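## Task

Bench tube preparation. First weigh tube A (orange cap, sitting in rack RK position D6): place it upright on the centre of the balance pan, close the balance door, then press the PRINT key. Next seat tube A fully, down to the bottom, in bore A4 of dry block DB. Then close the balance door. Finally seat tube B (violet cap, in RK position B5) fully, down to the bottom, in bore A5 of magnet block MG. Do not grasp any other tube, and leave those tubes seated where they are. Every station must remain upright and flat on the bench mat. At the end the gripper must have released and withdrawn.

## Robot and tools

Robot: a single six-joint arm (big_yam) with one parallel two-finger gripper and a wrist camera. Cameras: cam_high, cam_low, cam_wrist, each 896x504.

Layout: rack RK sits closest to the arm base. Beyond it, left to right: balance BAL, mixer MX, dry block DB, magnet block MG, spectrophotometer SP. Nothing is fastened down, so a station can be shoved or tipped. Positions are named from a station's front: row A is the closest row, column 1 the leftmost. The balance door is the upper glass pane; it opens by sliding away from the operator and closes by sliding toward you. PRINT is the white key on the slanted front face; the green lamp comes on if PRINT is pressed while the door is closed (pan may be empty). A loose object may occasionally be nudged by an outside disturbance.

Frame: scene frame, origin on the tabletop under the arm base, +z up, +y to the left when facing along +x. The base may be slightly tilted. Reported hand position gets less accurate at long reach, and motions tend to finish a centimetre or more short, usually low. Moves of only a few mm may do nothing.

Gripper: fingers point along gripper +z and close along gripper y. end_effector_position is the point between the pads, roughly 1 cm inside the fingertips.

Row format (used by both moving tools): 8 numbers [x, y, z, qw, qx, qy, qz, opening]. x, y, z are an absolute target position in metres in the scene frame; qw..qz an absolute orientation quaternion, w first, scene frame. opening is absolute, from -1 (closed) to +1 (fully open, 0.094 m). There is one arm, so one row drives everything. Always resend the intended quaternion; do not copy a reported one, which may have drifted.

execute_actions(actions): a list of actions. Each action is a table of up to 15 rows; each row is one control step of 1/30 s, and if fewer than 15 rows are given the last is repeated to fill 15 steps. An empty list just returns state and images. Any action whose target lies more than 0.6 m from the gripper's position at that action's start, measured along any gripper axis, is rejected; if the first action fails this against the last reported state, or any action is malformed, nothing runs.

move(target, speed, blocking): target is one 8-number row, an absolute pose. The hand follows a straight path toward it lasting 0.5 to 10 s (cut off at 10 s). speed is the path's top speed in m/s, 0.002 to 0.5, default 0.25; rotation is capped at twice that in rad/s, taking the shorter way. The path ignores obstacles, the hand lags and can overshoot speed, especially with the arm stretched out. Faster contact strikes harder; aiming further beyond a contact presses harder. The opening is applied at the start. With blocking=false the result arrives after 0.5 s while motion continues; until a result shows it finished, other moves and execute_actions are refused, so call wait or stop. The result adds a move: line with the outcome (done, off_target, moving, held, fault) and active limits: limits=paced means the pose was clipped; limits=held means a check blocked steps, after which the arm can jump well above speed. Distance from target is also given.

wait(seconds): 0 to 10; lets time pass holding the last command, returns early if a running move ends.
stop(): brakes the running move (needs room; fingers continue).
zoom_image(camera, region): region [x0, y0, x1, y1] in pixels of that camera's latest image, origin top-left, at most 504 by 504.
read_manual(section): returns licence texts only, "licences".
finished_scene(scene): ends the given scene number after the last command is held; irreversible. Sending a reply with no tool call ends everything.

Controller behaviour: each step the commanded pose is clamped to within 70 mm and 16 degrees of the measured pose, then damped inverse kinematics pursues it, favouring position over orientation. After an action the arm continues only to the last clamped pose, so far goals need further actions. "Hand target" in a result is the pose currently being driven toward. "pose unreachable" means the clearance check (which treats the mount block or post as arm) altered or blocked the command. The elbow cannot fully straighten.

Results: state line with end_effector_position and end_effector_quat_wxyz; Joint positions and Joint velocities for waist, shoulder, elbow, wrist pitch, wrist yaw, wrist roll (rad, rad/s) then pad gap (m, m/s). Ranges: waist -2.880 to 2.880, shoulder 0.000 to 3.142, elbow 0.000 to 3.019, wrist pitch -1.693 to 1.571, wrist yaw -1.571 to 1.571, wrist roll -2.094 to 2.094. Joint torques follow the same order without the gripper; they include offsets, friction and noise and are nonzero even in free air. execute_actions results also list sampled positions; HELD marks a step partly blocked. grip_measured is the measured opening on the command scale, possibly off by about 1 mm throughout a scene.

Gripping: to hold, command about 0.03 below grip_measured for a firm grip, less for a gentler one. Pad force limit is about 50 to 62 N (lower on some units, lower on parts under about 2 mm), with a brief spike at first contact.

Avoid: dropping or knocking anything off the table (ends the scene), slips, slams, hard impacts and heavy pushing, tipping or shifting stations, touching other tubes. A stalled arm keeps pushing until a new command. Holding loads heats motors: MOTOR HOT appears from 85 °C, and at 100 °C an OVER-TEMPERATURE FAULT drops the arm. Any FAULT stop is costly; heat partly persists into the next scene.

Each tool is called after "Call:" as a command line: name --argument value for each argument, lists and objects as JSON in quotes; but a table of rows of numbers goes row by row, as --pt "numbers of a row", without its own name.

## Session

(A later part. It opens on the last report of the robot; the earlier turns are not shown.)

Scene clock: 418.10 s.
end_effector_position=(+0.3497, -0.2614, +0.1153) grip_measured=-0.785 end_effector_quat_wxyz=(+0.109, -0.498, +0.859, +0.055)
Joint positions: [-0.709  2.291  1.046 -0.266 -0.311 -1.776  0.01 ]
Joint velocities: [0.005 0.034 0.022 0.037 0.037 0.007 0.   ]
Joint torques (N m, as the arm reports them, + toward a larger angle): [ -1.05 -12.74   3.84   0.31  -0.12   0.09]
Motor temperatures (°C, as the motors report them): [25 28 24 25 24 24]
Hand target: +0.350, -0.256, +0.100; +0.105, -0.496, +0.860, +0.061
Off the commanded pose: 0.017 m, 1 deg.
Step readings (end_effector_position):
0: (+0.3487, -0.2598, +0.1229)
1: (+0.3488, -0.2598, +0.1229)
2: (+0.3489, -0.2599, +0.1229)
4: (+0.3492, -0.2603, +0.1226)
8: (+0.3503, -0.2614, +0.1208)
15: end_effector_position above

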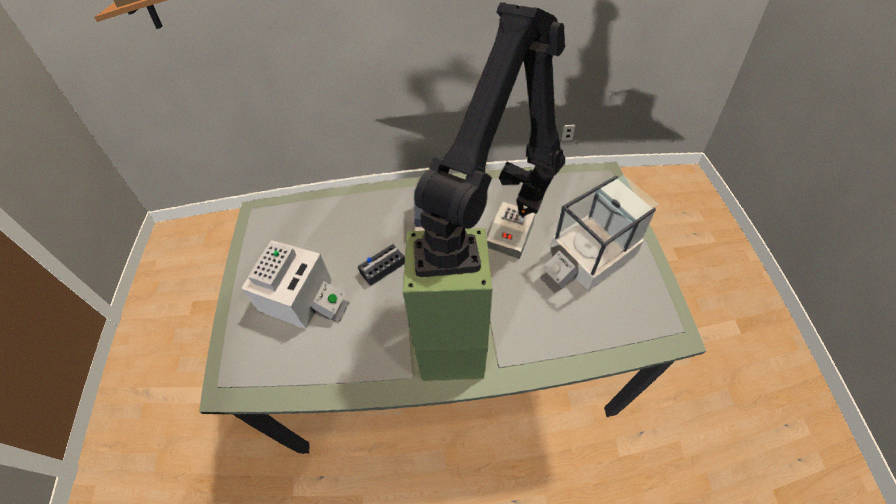

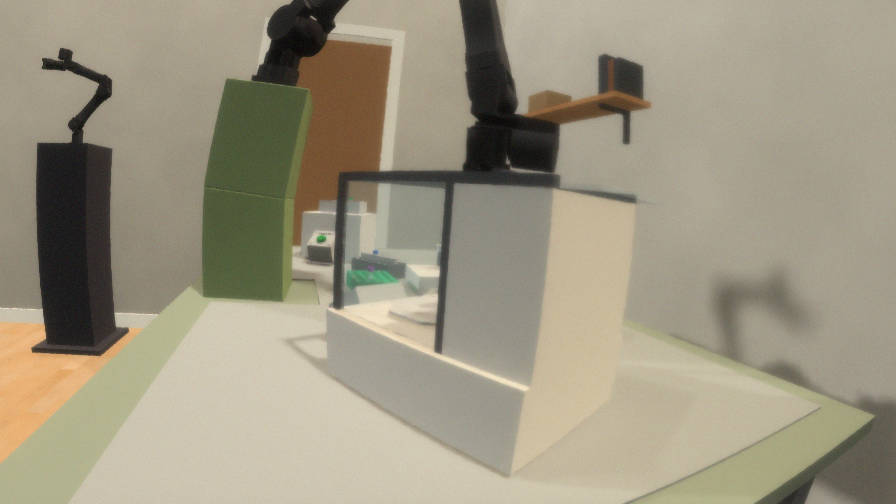

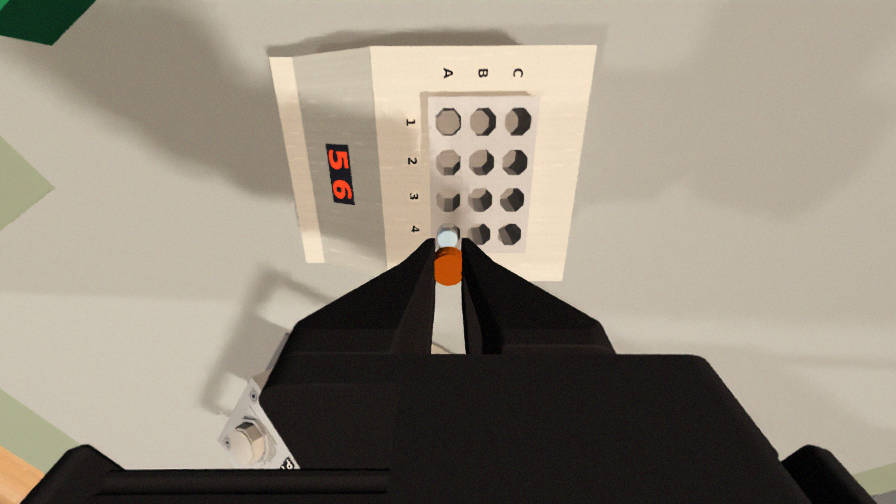

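In. Continue.

Call:
execute_actions --actions '[[[0.3506,-0.256,0.098,0.105,-0.4962,0.8595,0.061,-0.81],[0.3506,-0.256,0.097,0.105,-0.4962,0.8595,0.061,-0.81],[0.3506,-0.256,0.096,0.105,-0.4962,0.8595,0.061,-0.81],[0.3506,-0.256,0.095,0.105,-0.4962,0.8595,0.061,-0.81],[0.3506,-0.256,0.094,0.105,-0.4962,0.8595,0.061,-0.81],[0.3506,-0.256,0.093,0.105,-0.4962,0.8595,0.061,-0.81],[0.3506,-0.256,0.092,0.105,-0.4962,0.8595,0.061,-0.81],[0.3506,-0.256,0.091,0.105,-0.4962,0.8595,0.061,-0.81],[0.3506,-0.256,0.090,0.105,-0.4962,0.8595,0.061,-0.81],[0.3506,-0.256,0.089,0.105,-0.4962,0.8595,0.061,-0.81],[0.3506,-0.256,0.088,0.105,-0.4962,0.8595,0.061,-0.81],[0.3506,-0.256,0.087,0.105,-0.4962,0.8595,0.061,-0.81],[0.3506,-0.256,0.086,0.105,-0.4962,0.8595,0.061,-0.81],[0.3506,-0.256,0.085,0.105,-0.4962,0.8595,0.061,-0.81],[0.3506,-0.256,0.084,0.105,-0.4962,0.8595,0.061,-0.81]],[[0.3506,-0.256,0.083,0.105,-0.4962,0.8595,0.061,-0.81],[0.3506,-0.256,0.082,0.105,-0.4962,0.8595,0.061,-0.81],[0.3506,-0.256,0.081,0.105,-0.4962,0.8595,0.061,-0.81],[0.3506,-0.256,0.080,0.105,-0.4962,0.8595,0.061,-0.81],[0.3506,-0.256,0.079,0.105,-0.4962,0.8595,0.061,-0.81],[0.3506,-0.256,0.078,0.105,-0.4962,0.8595,0.061,-0.81],[0.3506,-0.256,0.077,0.105,-0.4962,0.8595,0.061,-0.81],[0.3506,-0.256,0.076,0.105,-0.4962,0.8595,0.061,-0.81],[0.3506,-0.256,0.075,0.105,-0.4962,0.8595,0.061,-0.81],[0.3506,-0.256,0.074,0.105,-0.4962,0.8595,0.061,-0.81],[0.3506,-0.256,0.073,0.105,-0.4962,0.8595,0.061,-0.81],[0.3506,-0.256,0.072,0.105,-0.4962,0.8595,0.061,-0.81],[0.3506,-0.256,0.071,0.105,-0.4962,0.8595,0.061,-0.81],[0.3506,-0.256,0.070,0.105,-0.4962,0.8595,0.061,-0.81],[0.3506,-0.256,0.069,0.105,-0.4962,0.8595,0.061,-0.81]],[[0.3506,-0.256,0.068,0.105,-0.4962,0.8595,0.061,-0.81],[0.3506,-0.256,0.067,0.105,-0.4962,0.8595,0.061,-0.81],[0.3506,-0.256,0.066,0.105,-0.4962,0.8595,0.061,-0.81],[0.3506,-0.256,0.065,0.105,-0.4962,0.8595,0.061,-0.81],[0.3506,-0.256,0.064,0.105,-0.4962,0.8595,0.061,-0.81],[0.3506,-0.256,0.063,0.105,-0.4962,0.8595,0.061,-0.81],[0.3506,-0.256,0.062,0.105,-0.4962,0.8595,0.061,-0.81]]]'

Scene clock: 436.30 s.
end_effector_position=(+0.3507, -0.2613, +0.0908) grip_measured=-0.785 end_effector_quat_wxyz=(+0.109, -0.497, +0.859, +0.055)
Joint positions: [-0.704  2.357  1.079 -0.233 -0.311 -1.77   0.01 ]
Joint velocities: [-0.024  0.005 -0.002 -0.002 -0.007 -0.022  0.   ]
Joint torques (N m, as the arm reports them, + toward a larger angle): [ -0.76 -10.37   4.9    1.23  -0.1    0.09]
Motor temperatures (°C, as the motors report them): [25 28 24 25 24 24]
Hand target: +0.349, -0.255, +0.064; +0.105, -0.496, +0.860, +0.061
Off the commanded pose: 0.029 m, 1 deg.
Step readings (end_effector_position; steps 1 to 15: 1st action; 16 to 30: 2nd action; 31 to 45: 3rd action):
0: (+0.3499, -0.2612, +0.1136)
1: (+0.3500, -0.2611, +0.1134)
2: (+0.3501, -0.2611, +0.1133)
4: (+0.3505, -0.2614, +0.1123)
8: (+0.3507, -0.2613, +0.1082)
15: (+0.3507, -0.2612, +0.1003)
16: (+0.3505, -0.2612, +0.0993)
17: (+0.3507, -0.2615, +0.0985)
19: (+0.3507, -0.2613, +0.0966)
23: (+0.3506, -0.2614, +0.0926)
30: (+0.3508, -0.2613, +0.0912)
31: (+0.3508, -0.2613, +0.0912)
32: (+0.3508, -0.2613, +0.0912)
34: (+0.3508, -0.2614, +0.0911)
38: (+0.3507, -0.2613, +0.0908)
45: end_effector_position above

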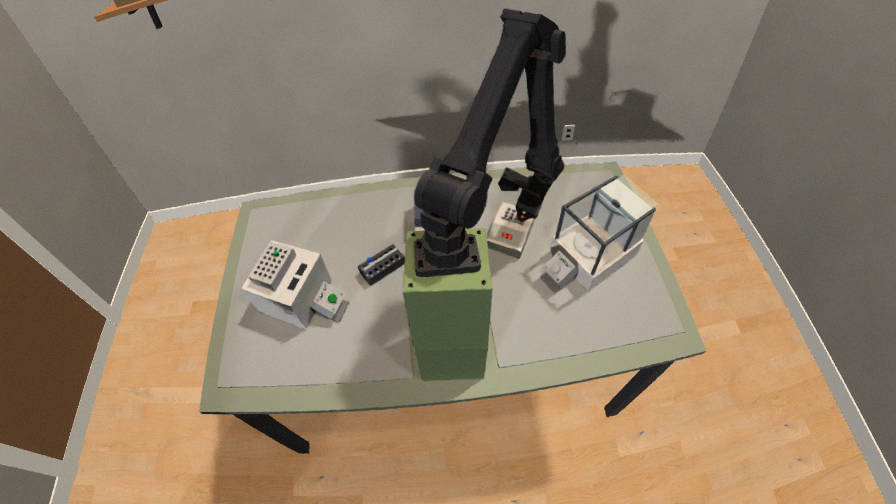

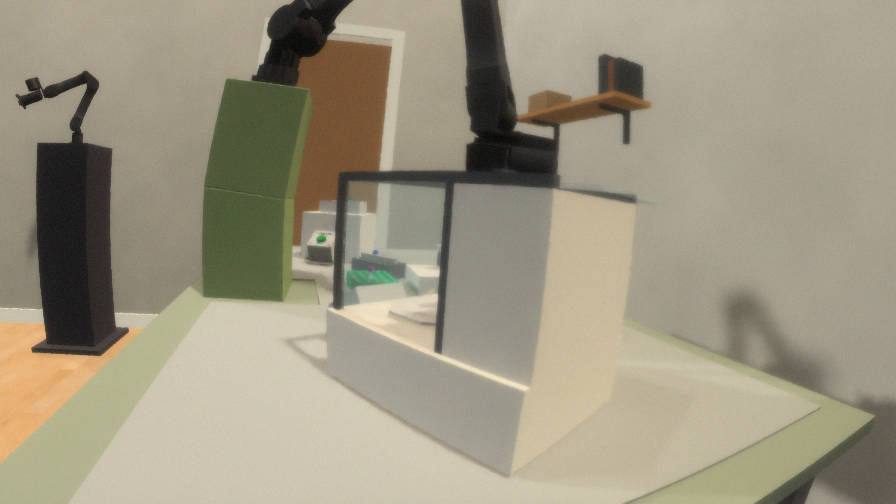

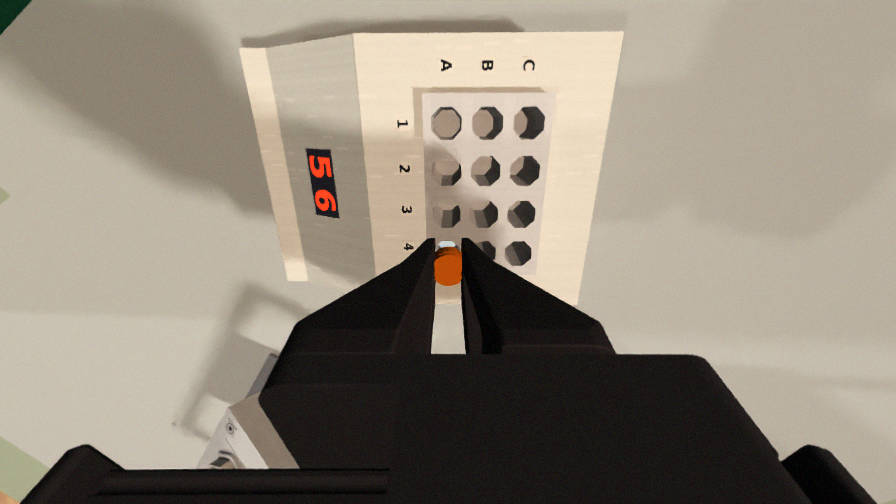

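Call:
execute_actions --actions '[[[0.3506,-0.258,0.070,0.105,-0.4962,0.8595,0.061,-0.81],[0.3506,-0.258,0.078,0.105,-0.4962,0.8595,0.061,-0.81],[0.3506,-0.259,0.084,0.105,-0.4962,0.8595,0.061,-0.81],[0.3506,-0.259,0.086,0.105,-0.4962,0.8595,0.061,-0.81],[0.3506,-0.259,0.086,0.105,-0.4962,0.8595,0.061,-0.81],[0.3506,-0.259,0.086,0.105,-0.4962,0.8595,0.061,-0.81],[0.3506,-0.259,0.086,0.105,-0.4962,0.8595,0.061,-0.78],[0.3506,-0.259,0.086,0.105,-0.4962,0.8595,0.061,-0.74],[0.3506,-0.259,0.086,0.105,-0.4962,0.8595,0.061,-0.70],[0.3506,-0.259,0.086,0.105,-0.4962,0.8595,0.061,-0.65],[0.3506,-0.259,0.086,0.105,-0.4962,0.8595,0.061,-0.55]]]'

Call:
move --target '[0.349,-0.262,0.30,0.105,-0.4962,0.8595,0.061,-0.5]' --speed 0.12

Call:
move --target '[0.253,-0.513,0.275,0.1184,-0.2359,0.9640,0.0290,-0.35]' --speed 0.18

Call:
move --target '[0.260,-0.5135,0.224,0.1184,-0.2359,0.9640,0.0290,-0.35]' --speed 0.04

Scene clock: 447.10 s.
end_effector_position=(+0.3508, -0.2614, +0.0911) grip_measured=-0.552 end_effector_quat_wxyz=(+0.109, -0.497, +0.859, +0.056)
Joint positions: [-0.704  2.357  1.081 -0.237 -0.311 -1.77   0.021]
Joint velocities: [-0.015  0.005 -0.007 -0.002 -0.022 -0.022  0.   ]
Joint torques (N m, as the arm reports them, + toward a larger angle): [ -1.2  -14.24   2.93  -0.3   -0.13   0.02]
Motor temperatures (°C, as the motors report them): [25 28 24 25 24 24]
Hand target: +0.351, -0.259, +0.086; +0.105, -0.496, +0.860, +0.061
Off the commanded pose: 0.006 m, 1 deg.
Step readings (end_effector_position):
0: (+0.3507, -0.2613, +0.0908)
1: (+0.3507, -0.2613, +0.0908)
2: (+0.3505, -0.2612, +0.0909)
4: (+0.3502, -0.2609, +0.0910)
8: (+0.3502, -0.2609, +0.0910)
15: end_effector_position above

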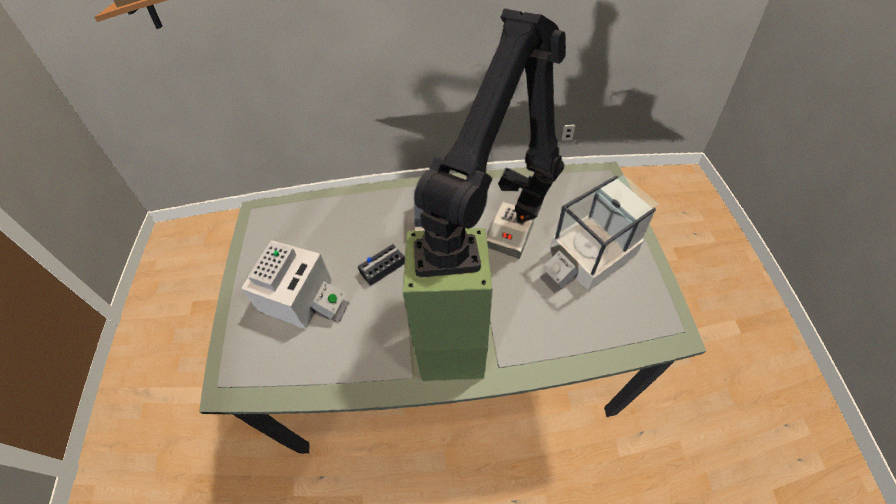

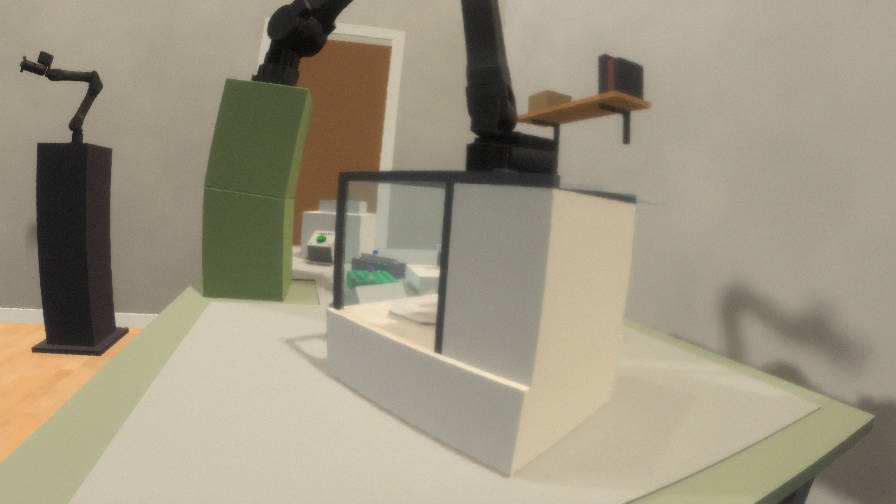

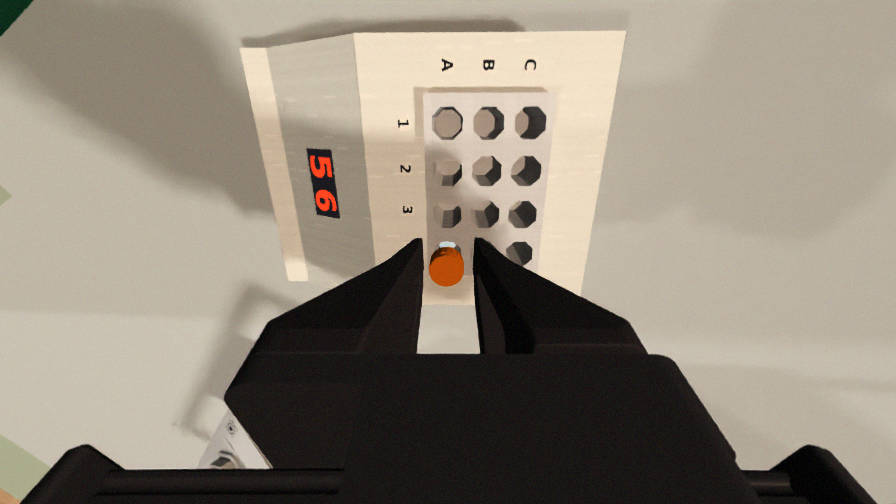

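Scene clock: 449.23 s.
end_effector_position=(+0.3530, -0.2592, +0.2977) grip_measured=-0.502 end_effector_quat_wxyz=(+0.106, -0.494, +0.861, +0.061)
Joint positions: [-0.729  1.826  0.966 -0.67  -0.311 -1.79   0.023]
Joint velocities: [-0.015 -0.015  0.002 -0.012  0.051 -0.007 -0.001]
Joint torques (N m, as the arm reports them, + toward a larger angle): [ -2.23 -14.37   5.33  -0.42  -0.17  -0.2 ]
Motor temperatures (°C, as the motors report them): [25 28 24 25 24 24]
Hand target: +0.348, -0.261, +0.301; +0.105, -0.496, +0.860, +0.061
Off the commanded pose: 0.005 m, 0 deg.
move: done

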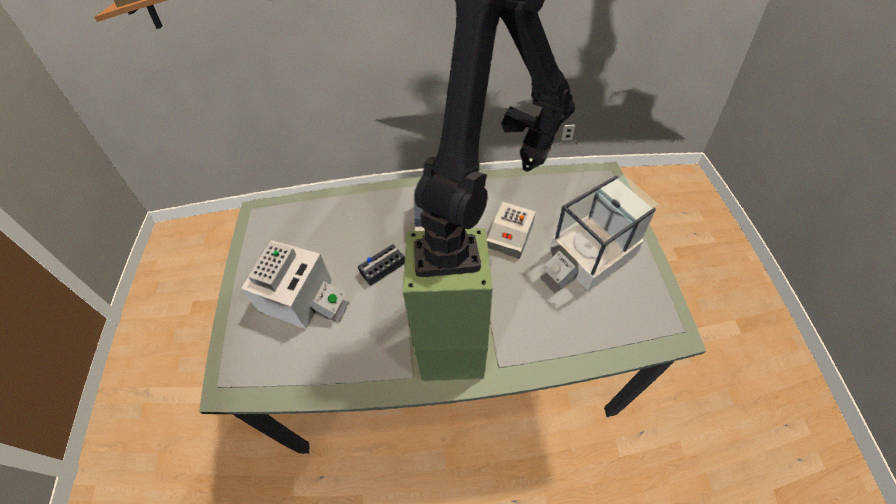

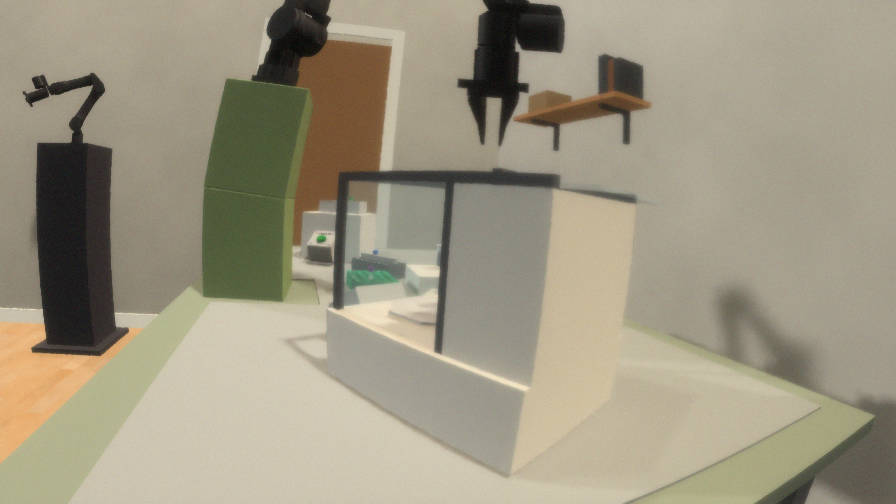

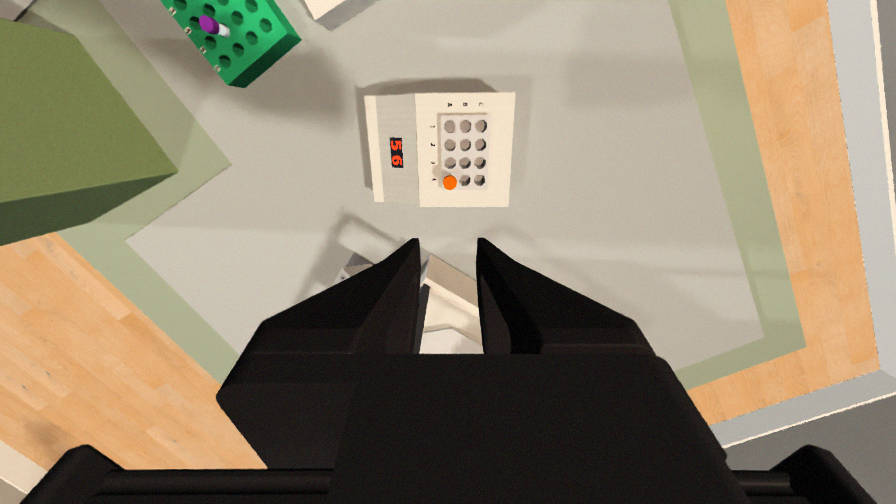

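Scene clock: 451.20 s.
end_effector_position=(+0.2475, -0.5077, +0.2872) grip_measured=-0.352 end_effector_quat_wxyz=(+0.115, -0.245, +0.963, +0.019)
Joint positions: [-1.189  2.102  1.375 -0.802 -0.338 -1.7    0.03 ]
Joint velocities: [ 0.005  0.005 -0.012  0.002 -0.051  0.051 -0.001]
Joint torques (N m, as the arm reports them, + toward a larger angle): [ -2.36 -15.05  10.19  -0.34  -0.38   0.09]
Motor temperatures (°C, as the motors report them): [25 28 24 25 24 24]
Hand target: +0.251, -0.513, +0.276; +0.116, -0.237, +0.964, +0.027
Off the commanded pose: 0.014 m, 2 deg.
move: off_target

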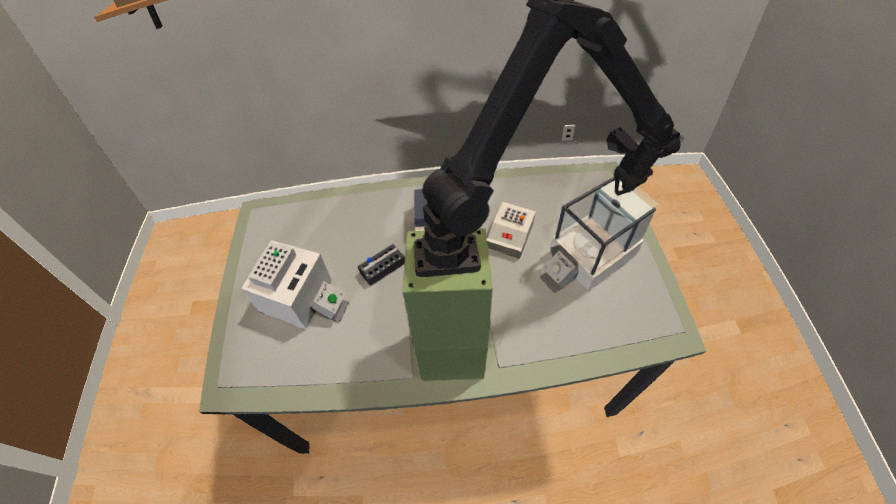

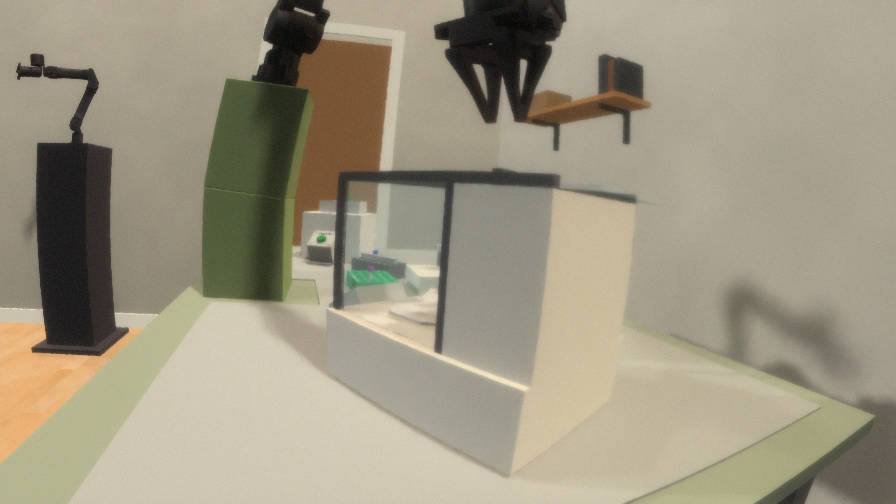

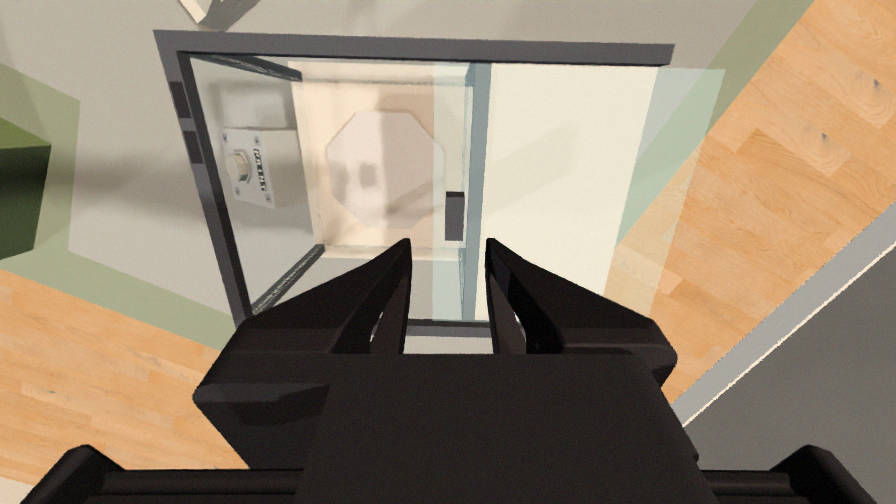

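Scene clock: 453.17 s.
end_effector_position=(+0.2504, -0.5069, +0.2369) grip_measured=-0.352 end_effector_quat_wxyz=(+0.117, -0.237, +0.964, +0.029)
Joint positions: [-1.176  2.205  1.396 -0.734 -0.344 -1.675  0.03 ]
Joint velocities: [ 0.005 -0.005 -0.002 -0.007  0.022  0.066  0.   ]
Joint torques (N m, as the arm reports them, + toward a larger angle): [ -1.83 -15.47   9.75   0.38  -0.38   0.1 ]
Motor temperatures (°C, as the motors report them): [25 28 25 25 24 24]
Hand target: +0.260, -0.513, +0.224; +0.119, -0.236, +0.964, +0.029
Off the commanded pose: 0.017 m, 0 deg.
move: off_target

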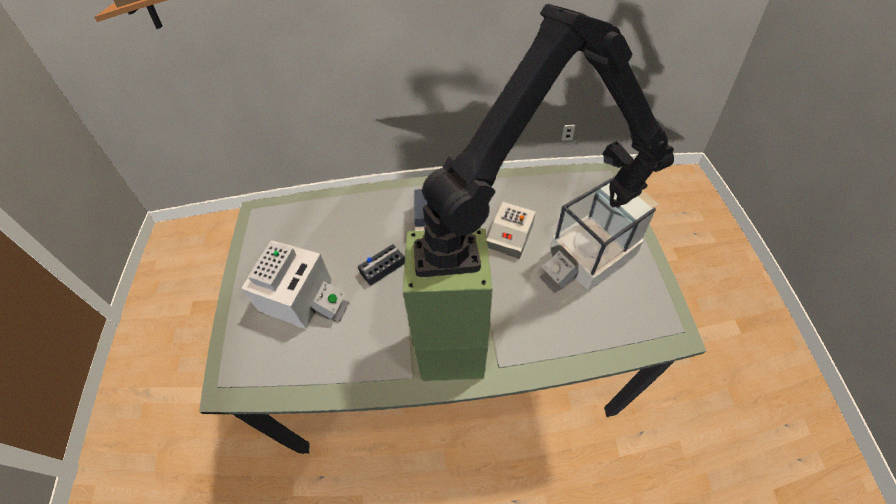

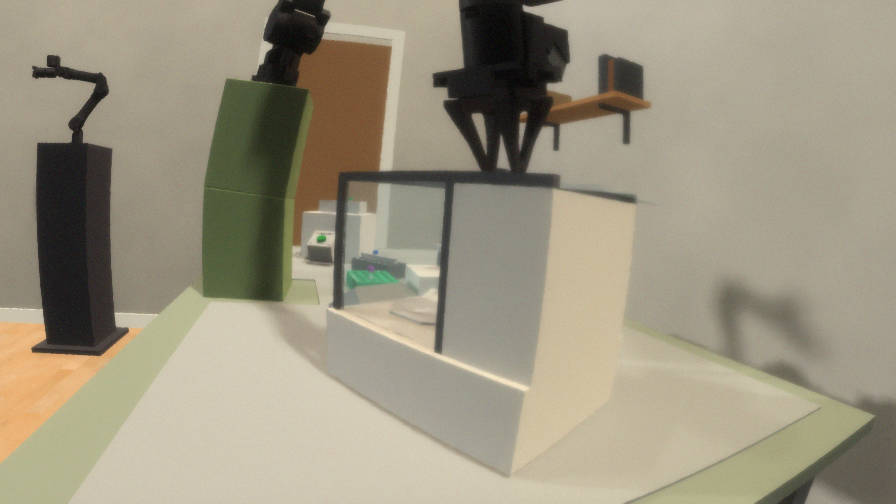

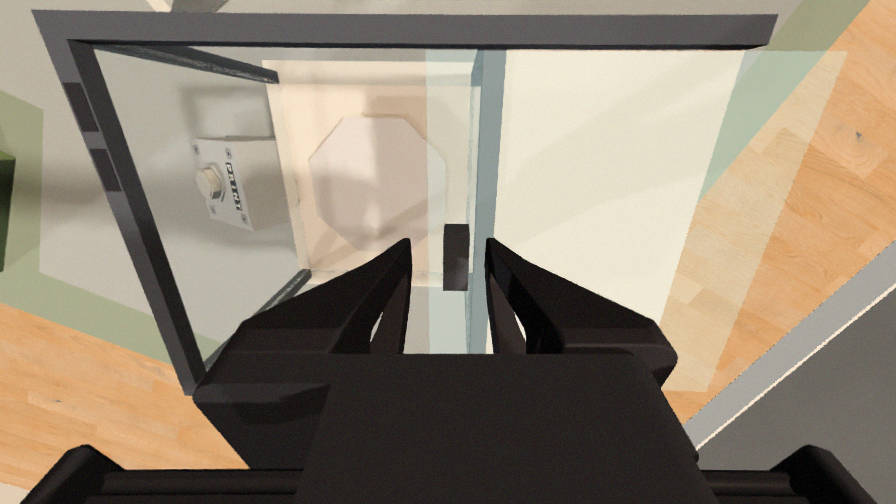

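Call:
execute_actions --actions '[[[0.260,-0.5135,0.223,0.1184,-0.2359,0.9640,0.0290,-0.42],[0.260,-0.5135,0.223,0.1184,-0.2359,0.9640,0.0290,-0.49],[0.260,-0.5135,0.223,0.1184,-0.2359,0.9640,0.0290,-0.56],[0.260,-0.5135,0.223,0.1184,-0.2359,0.9640,0.0290,-0.62],[0.260,-0.5135,0.223,0.1184,-0.2359,0.9640,0.0290,-0.66],[0.260,-0.5135,0.223,0.1184,-0.2359,0.9640,0.0290,-0.69],[0.260,-0.5135,0.223,0.1184,-0.2359,0.9640,0.0290,-0.72],[0.260,-0.5135,0.223,0.1184,-0.2359,0.9640,0.0290,-0.75],[0.260,-0.5135,0.223,0.1184,-0.2359,0.9640,0.0290,-0.78],[0.260,-0.5135,0.223,0.1184,-0.2359,0.9640,0.0290,-0.80],[0.260,-0.5135,0.223,0.1184,-0.2359,0.9640,0.0290,-0.82]]]'

Call:
move --target '[0.196,-0.405,0.240,0.1184,-0.2359,0.9640,0.0290,-0.82]' --speed 0.07

Call:
move --target '[0.1925,-0.394,0.240,0.1184,-0.2359,0.9640,0.0290,-0.82]' --speed 0.02

Scene clock: 464.50 s.
end_effector_position=(+0.2515, -0.5093, +0.2375) grip_measured=-0.804 end_effector_quat_wxyz=(+0.117, -0.237, +0.964, +0.026)
Joint positions: [-1.176  2.205  1.398 -0.729 -0.344 -1.673  0.009]
Joint velocities: [-0.005 -0.015  0.002 -0.007  0.007 -0.037  0.   ]
Joint torques (N m, as the arm reports them, + toward a larger angle): [ -1.67 -15.57   9.46   0.18  -0.38   0.09]
Motor temperatures (°C, as the motors report them): [25 28 26 25 24 24]
Hand target: +0.260, -0.513, +0.223; +0.118, -0.236, +0.964, +0.029
Off the commanded pose: 0.017 m, 0 deg.
Step readings (end_effector_position):
0: (+0.2504, -0.5069, +0.2369)
1: (+0.2504, -0.5069, +0.2369)
2: (+0.2505, -0.5070, +0.2369)
4: (+0.2505, -0.5071, +0.2369)
8: (+0.2511, -0.5086, +0.2373)
15: end_effector_position above

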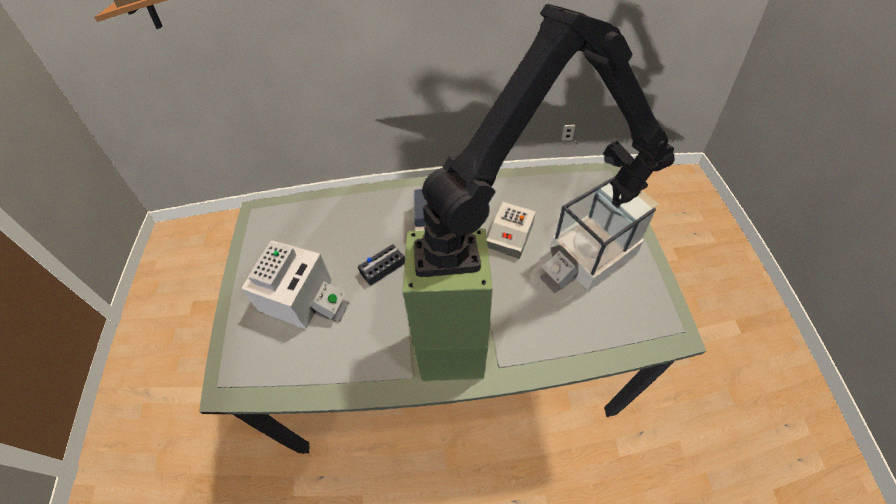

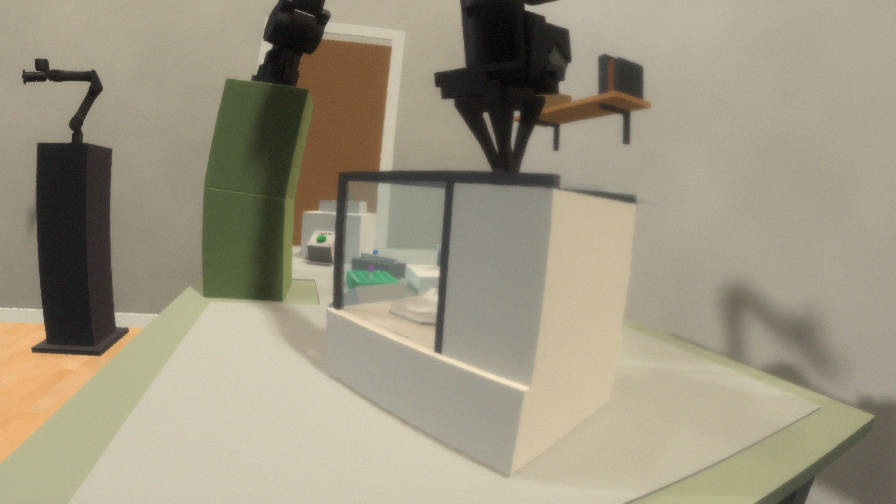

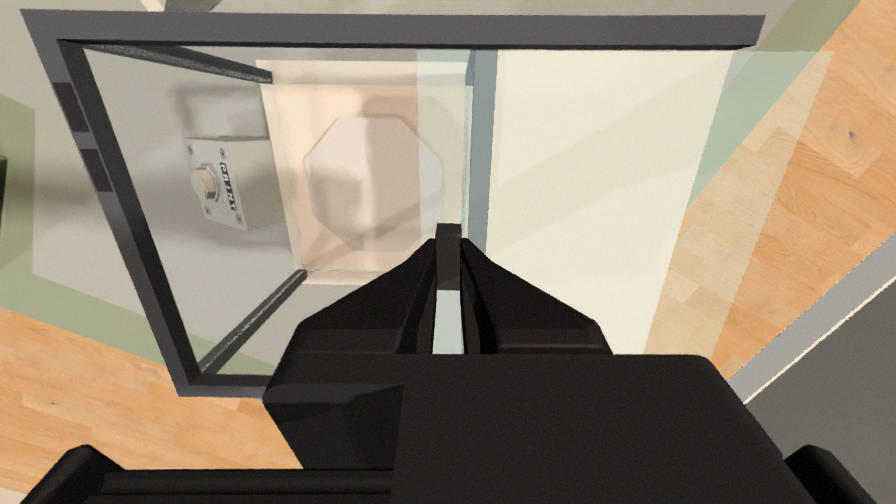

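Scene clock: 466.50 s.
end_effector_position=(+0.2000, -0.4064, +0.2343) grip_measured=-0.804 end_effector_quat_wxyz=(+0.116, -0.233, +0.965, +0.033)
Joint positions: [-1.195  2.048  1.024 -0.532 -0.344 -1.687  0.009]
Joint velocities: [-0.005 -0.024  0.002 -0.002 -0.051 -0.007 -0.001]
Joint torques (N m, as the arm reports them, + toward a larger angle): [ -2.9  -16.01   3.61   0.06  -0.39  -0.18]
Motor temperatures (°C, as the motors report them): [25 28 25 25 24 24]
Hand target: +0.196, -0.405, +0.239; +0.118, -0.236, +0.964, +0.029
Off the commanded pose: 0.007 m, 1 deg.
move: done

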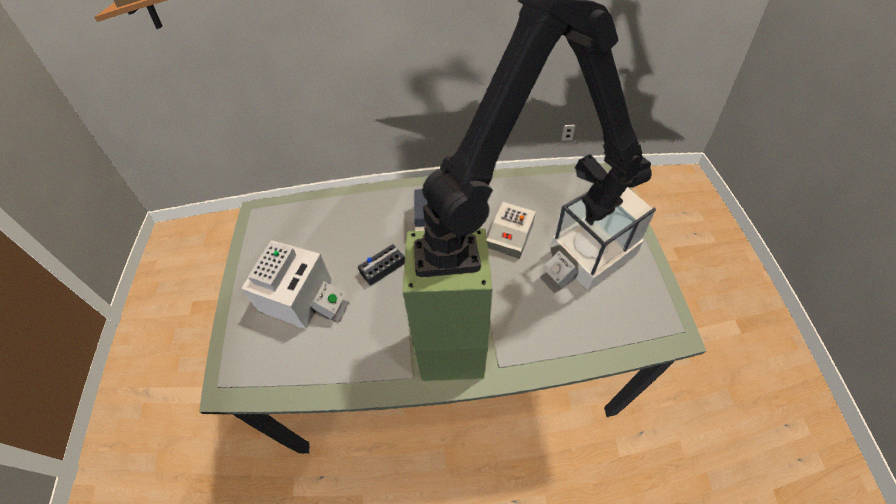

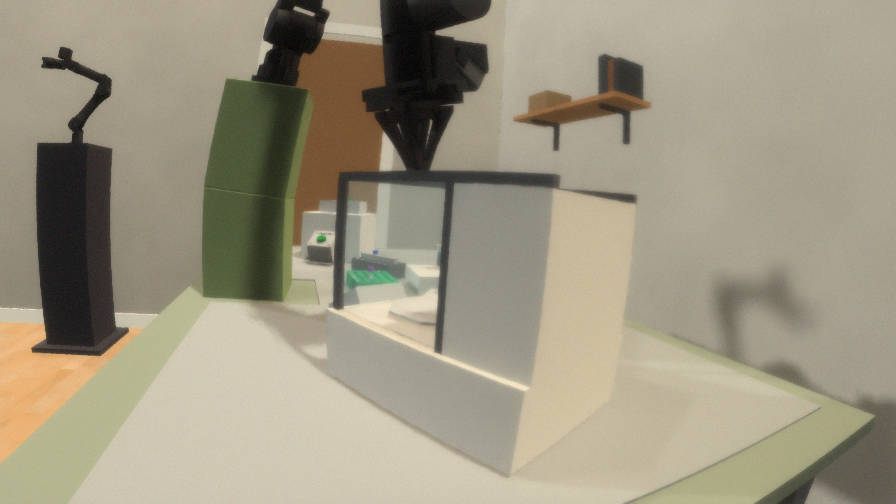

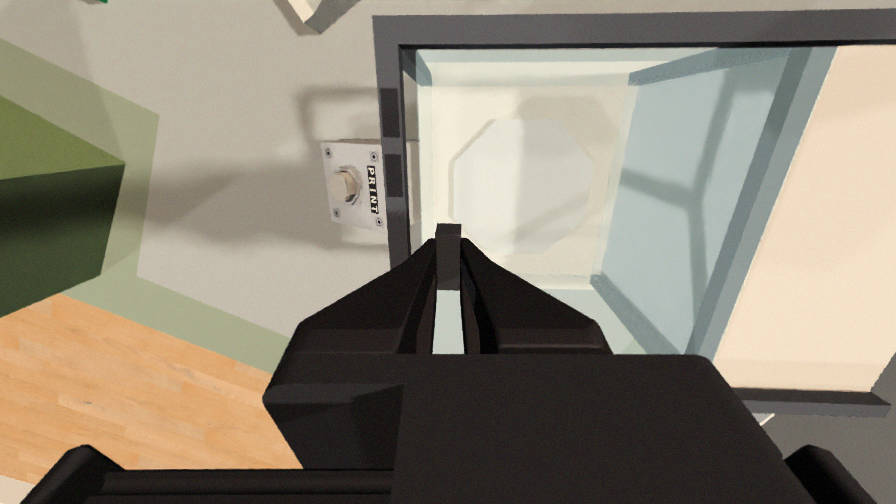

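Scene clock: 467.50 s.
end_effector_position=(+0.1974, -0.4010, +0.2341) grip_measured=-0.804 end_effector_quat_wxyz=(+0.117, -0.234, +0.965, +0.026)
Joint positions: [-1.196  2.037  0.995 -0.501 -0.344 -1.687  0.009]
Joint velocities: [-0.005 -0.005 -0.002 -0.017 -0.051 -0.081 -0.001]
Joint torques (N m, as the arm reports them, + toward a larger angle): [ -2.74 -16.06   2.78  -0.37  -0.4   -0.18]
Motor temperatures (°C, as the motors report them): [25 28 25 25 24 24]
Hand target: +0.192, -0.394, +0.239; +0.118, -0.236, +0.964, +0.029
Off the commanded pose: 0.010 m, 0 deg.
move: done

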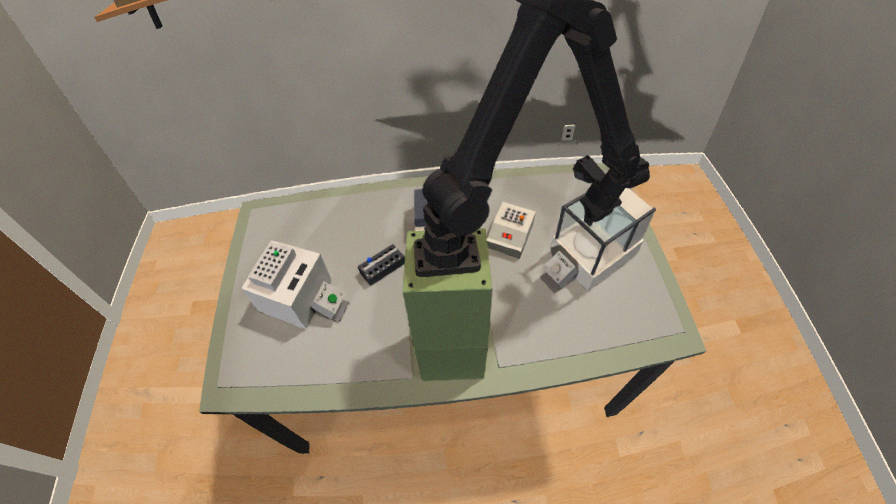

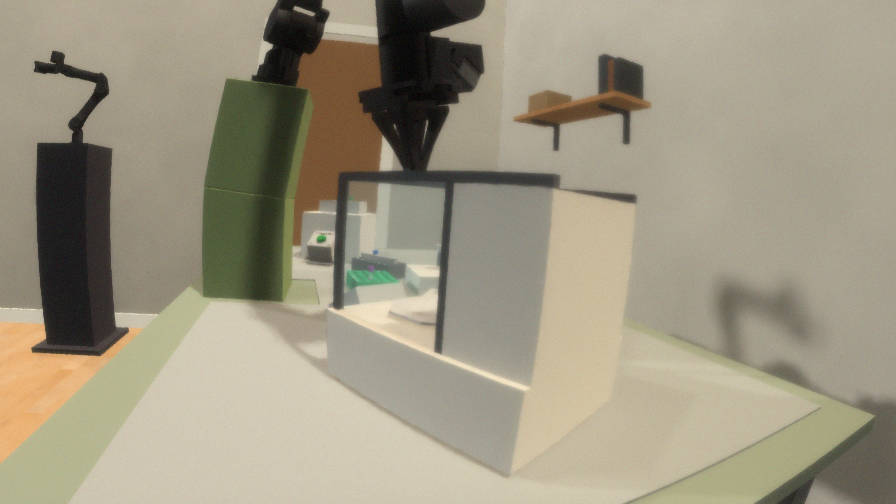

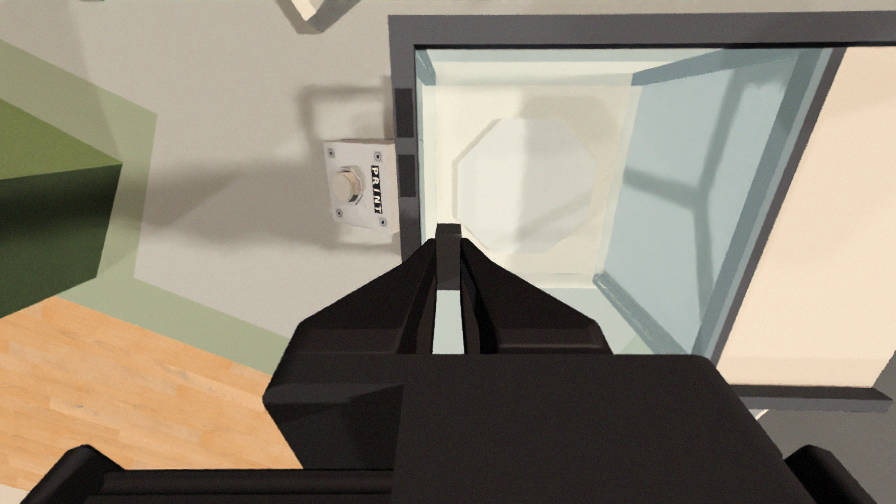

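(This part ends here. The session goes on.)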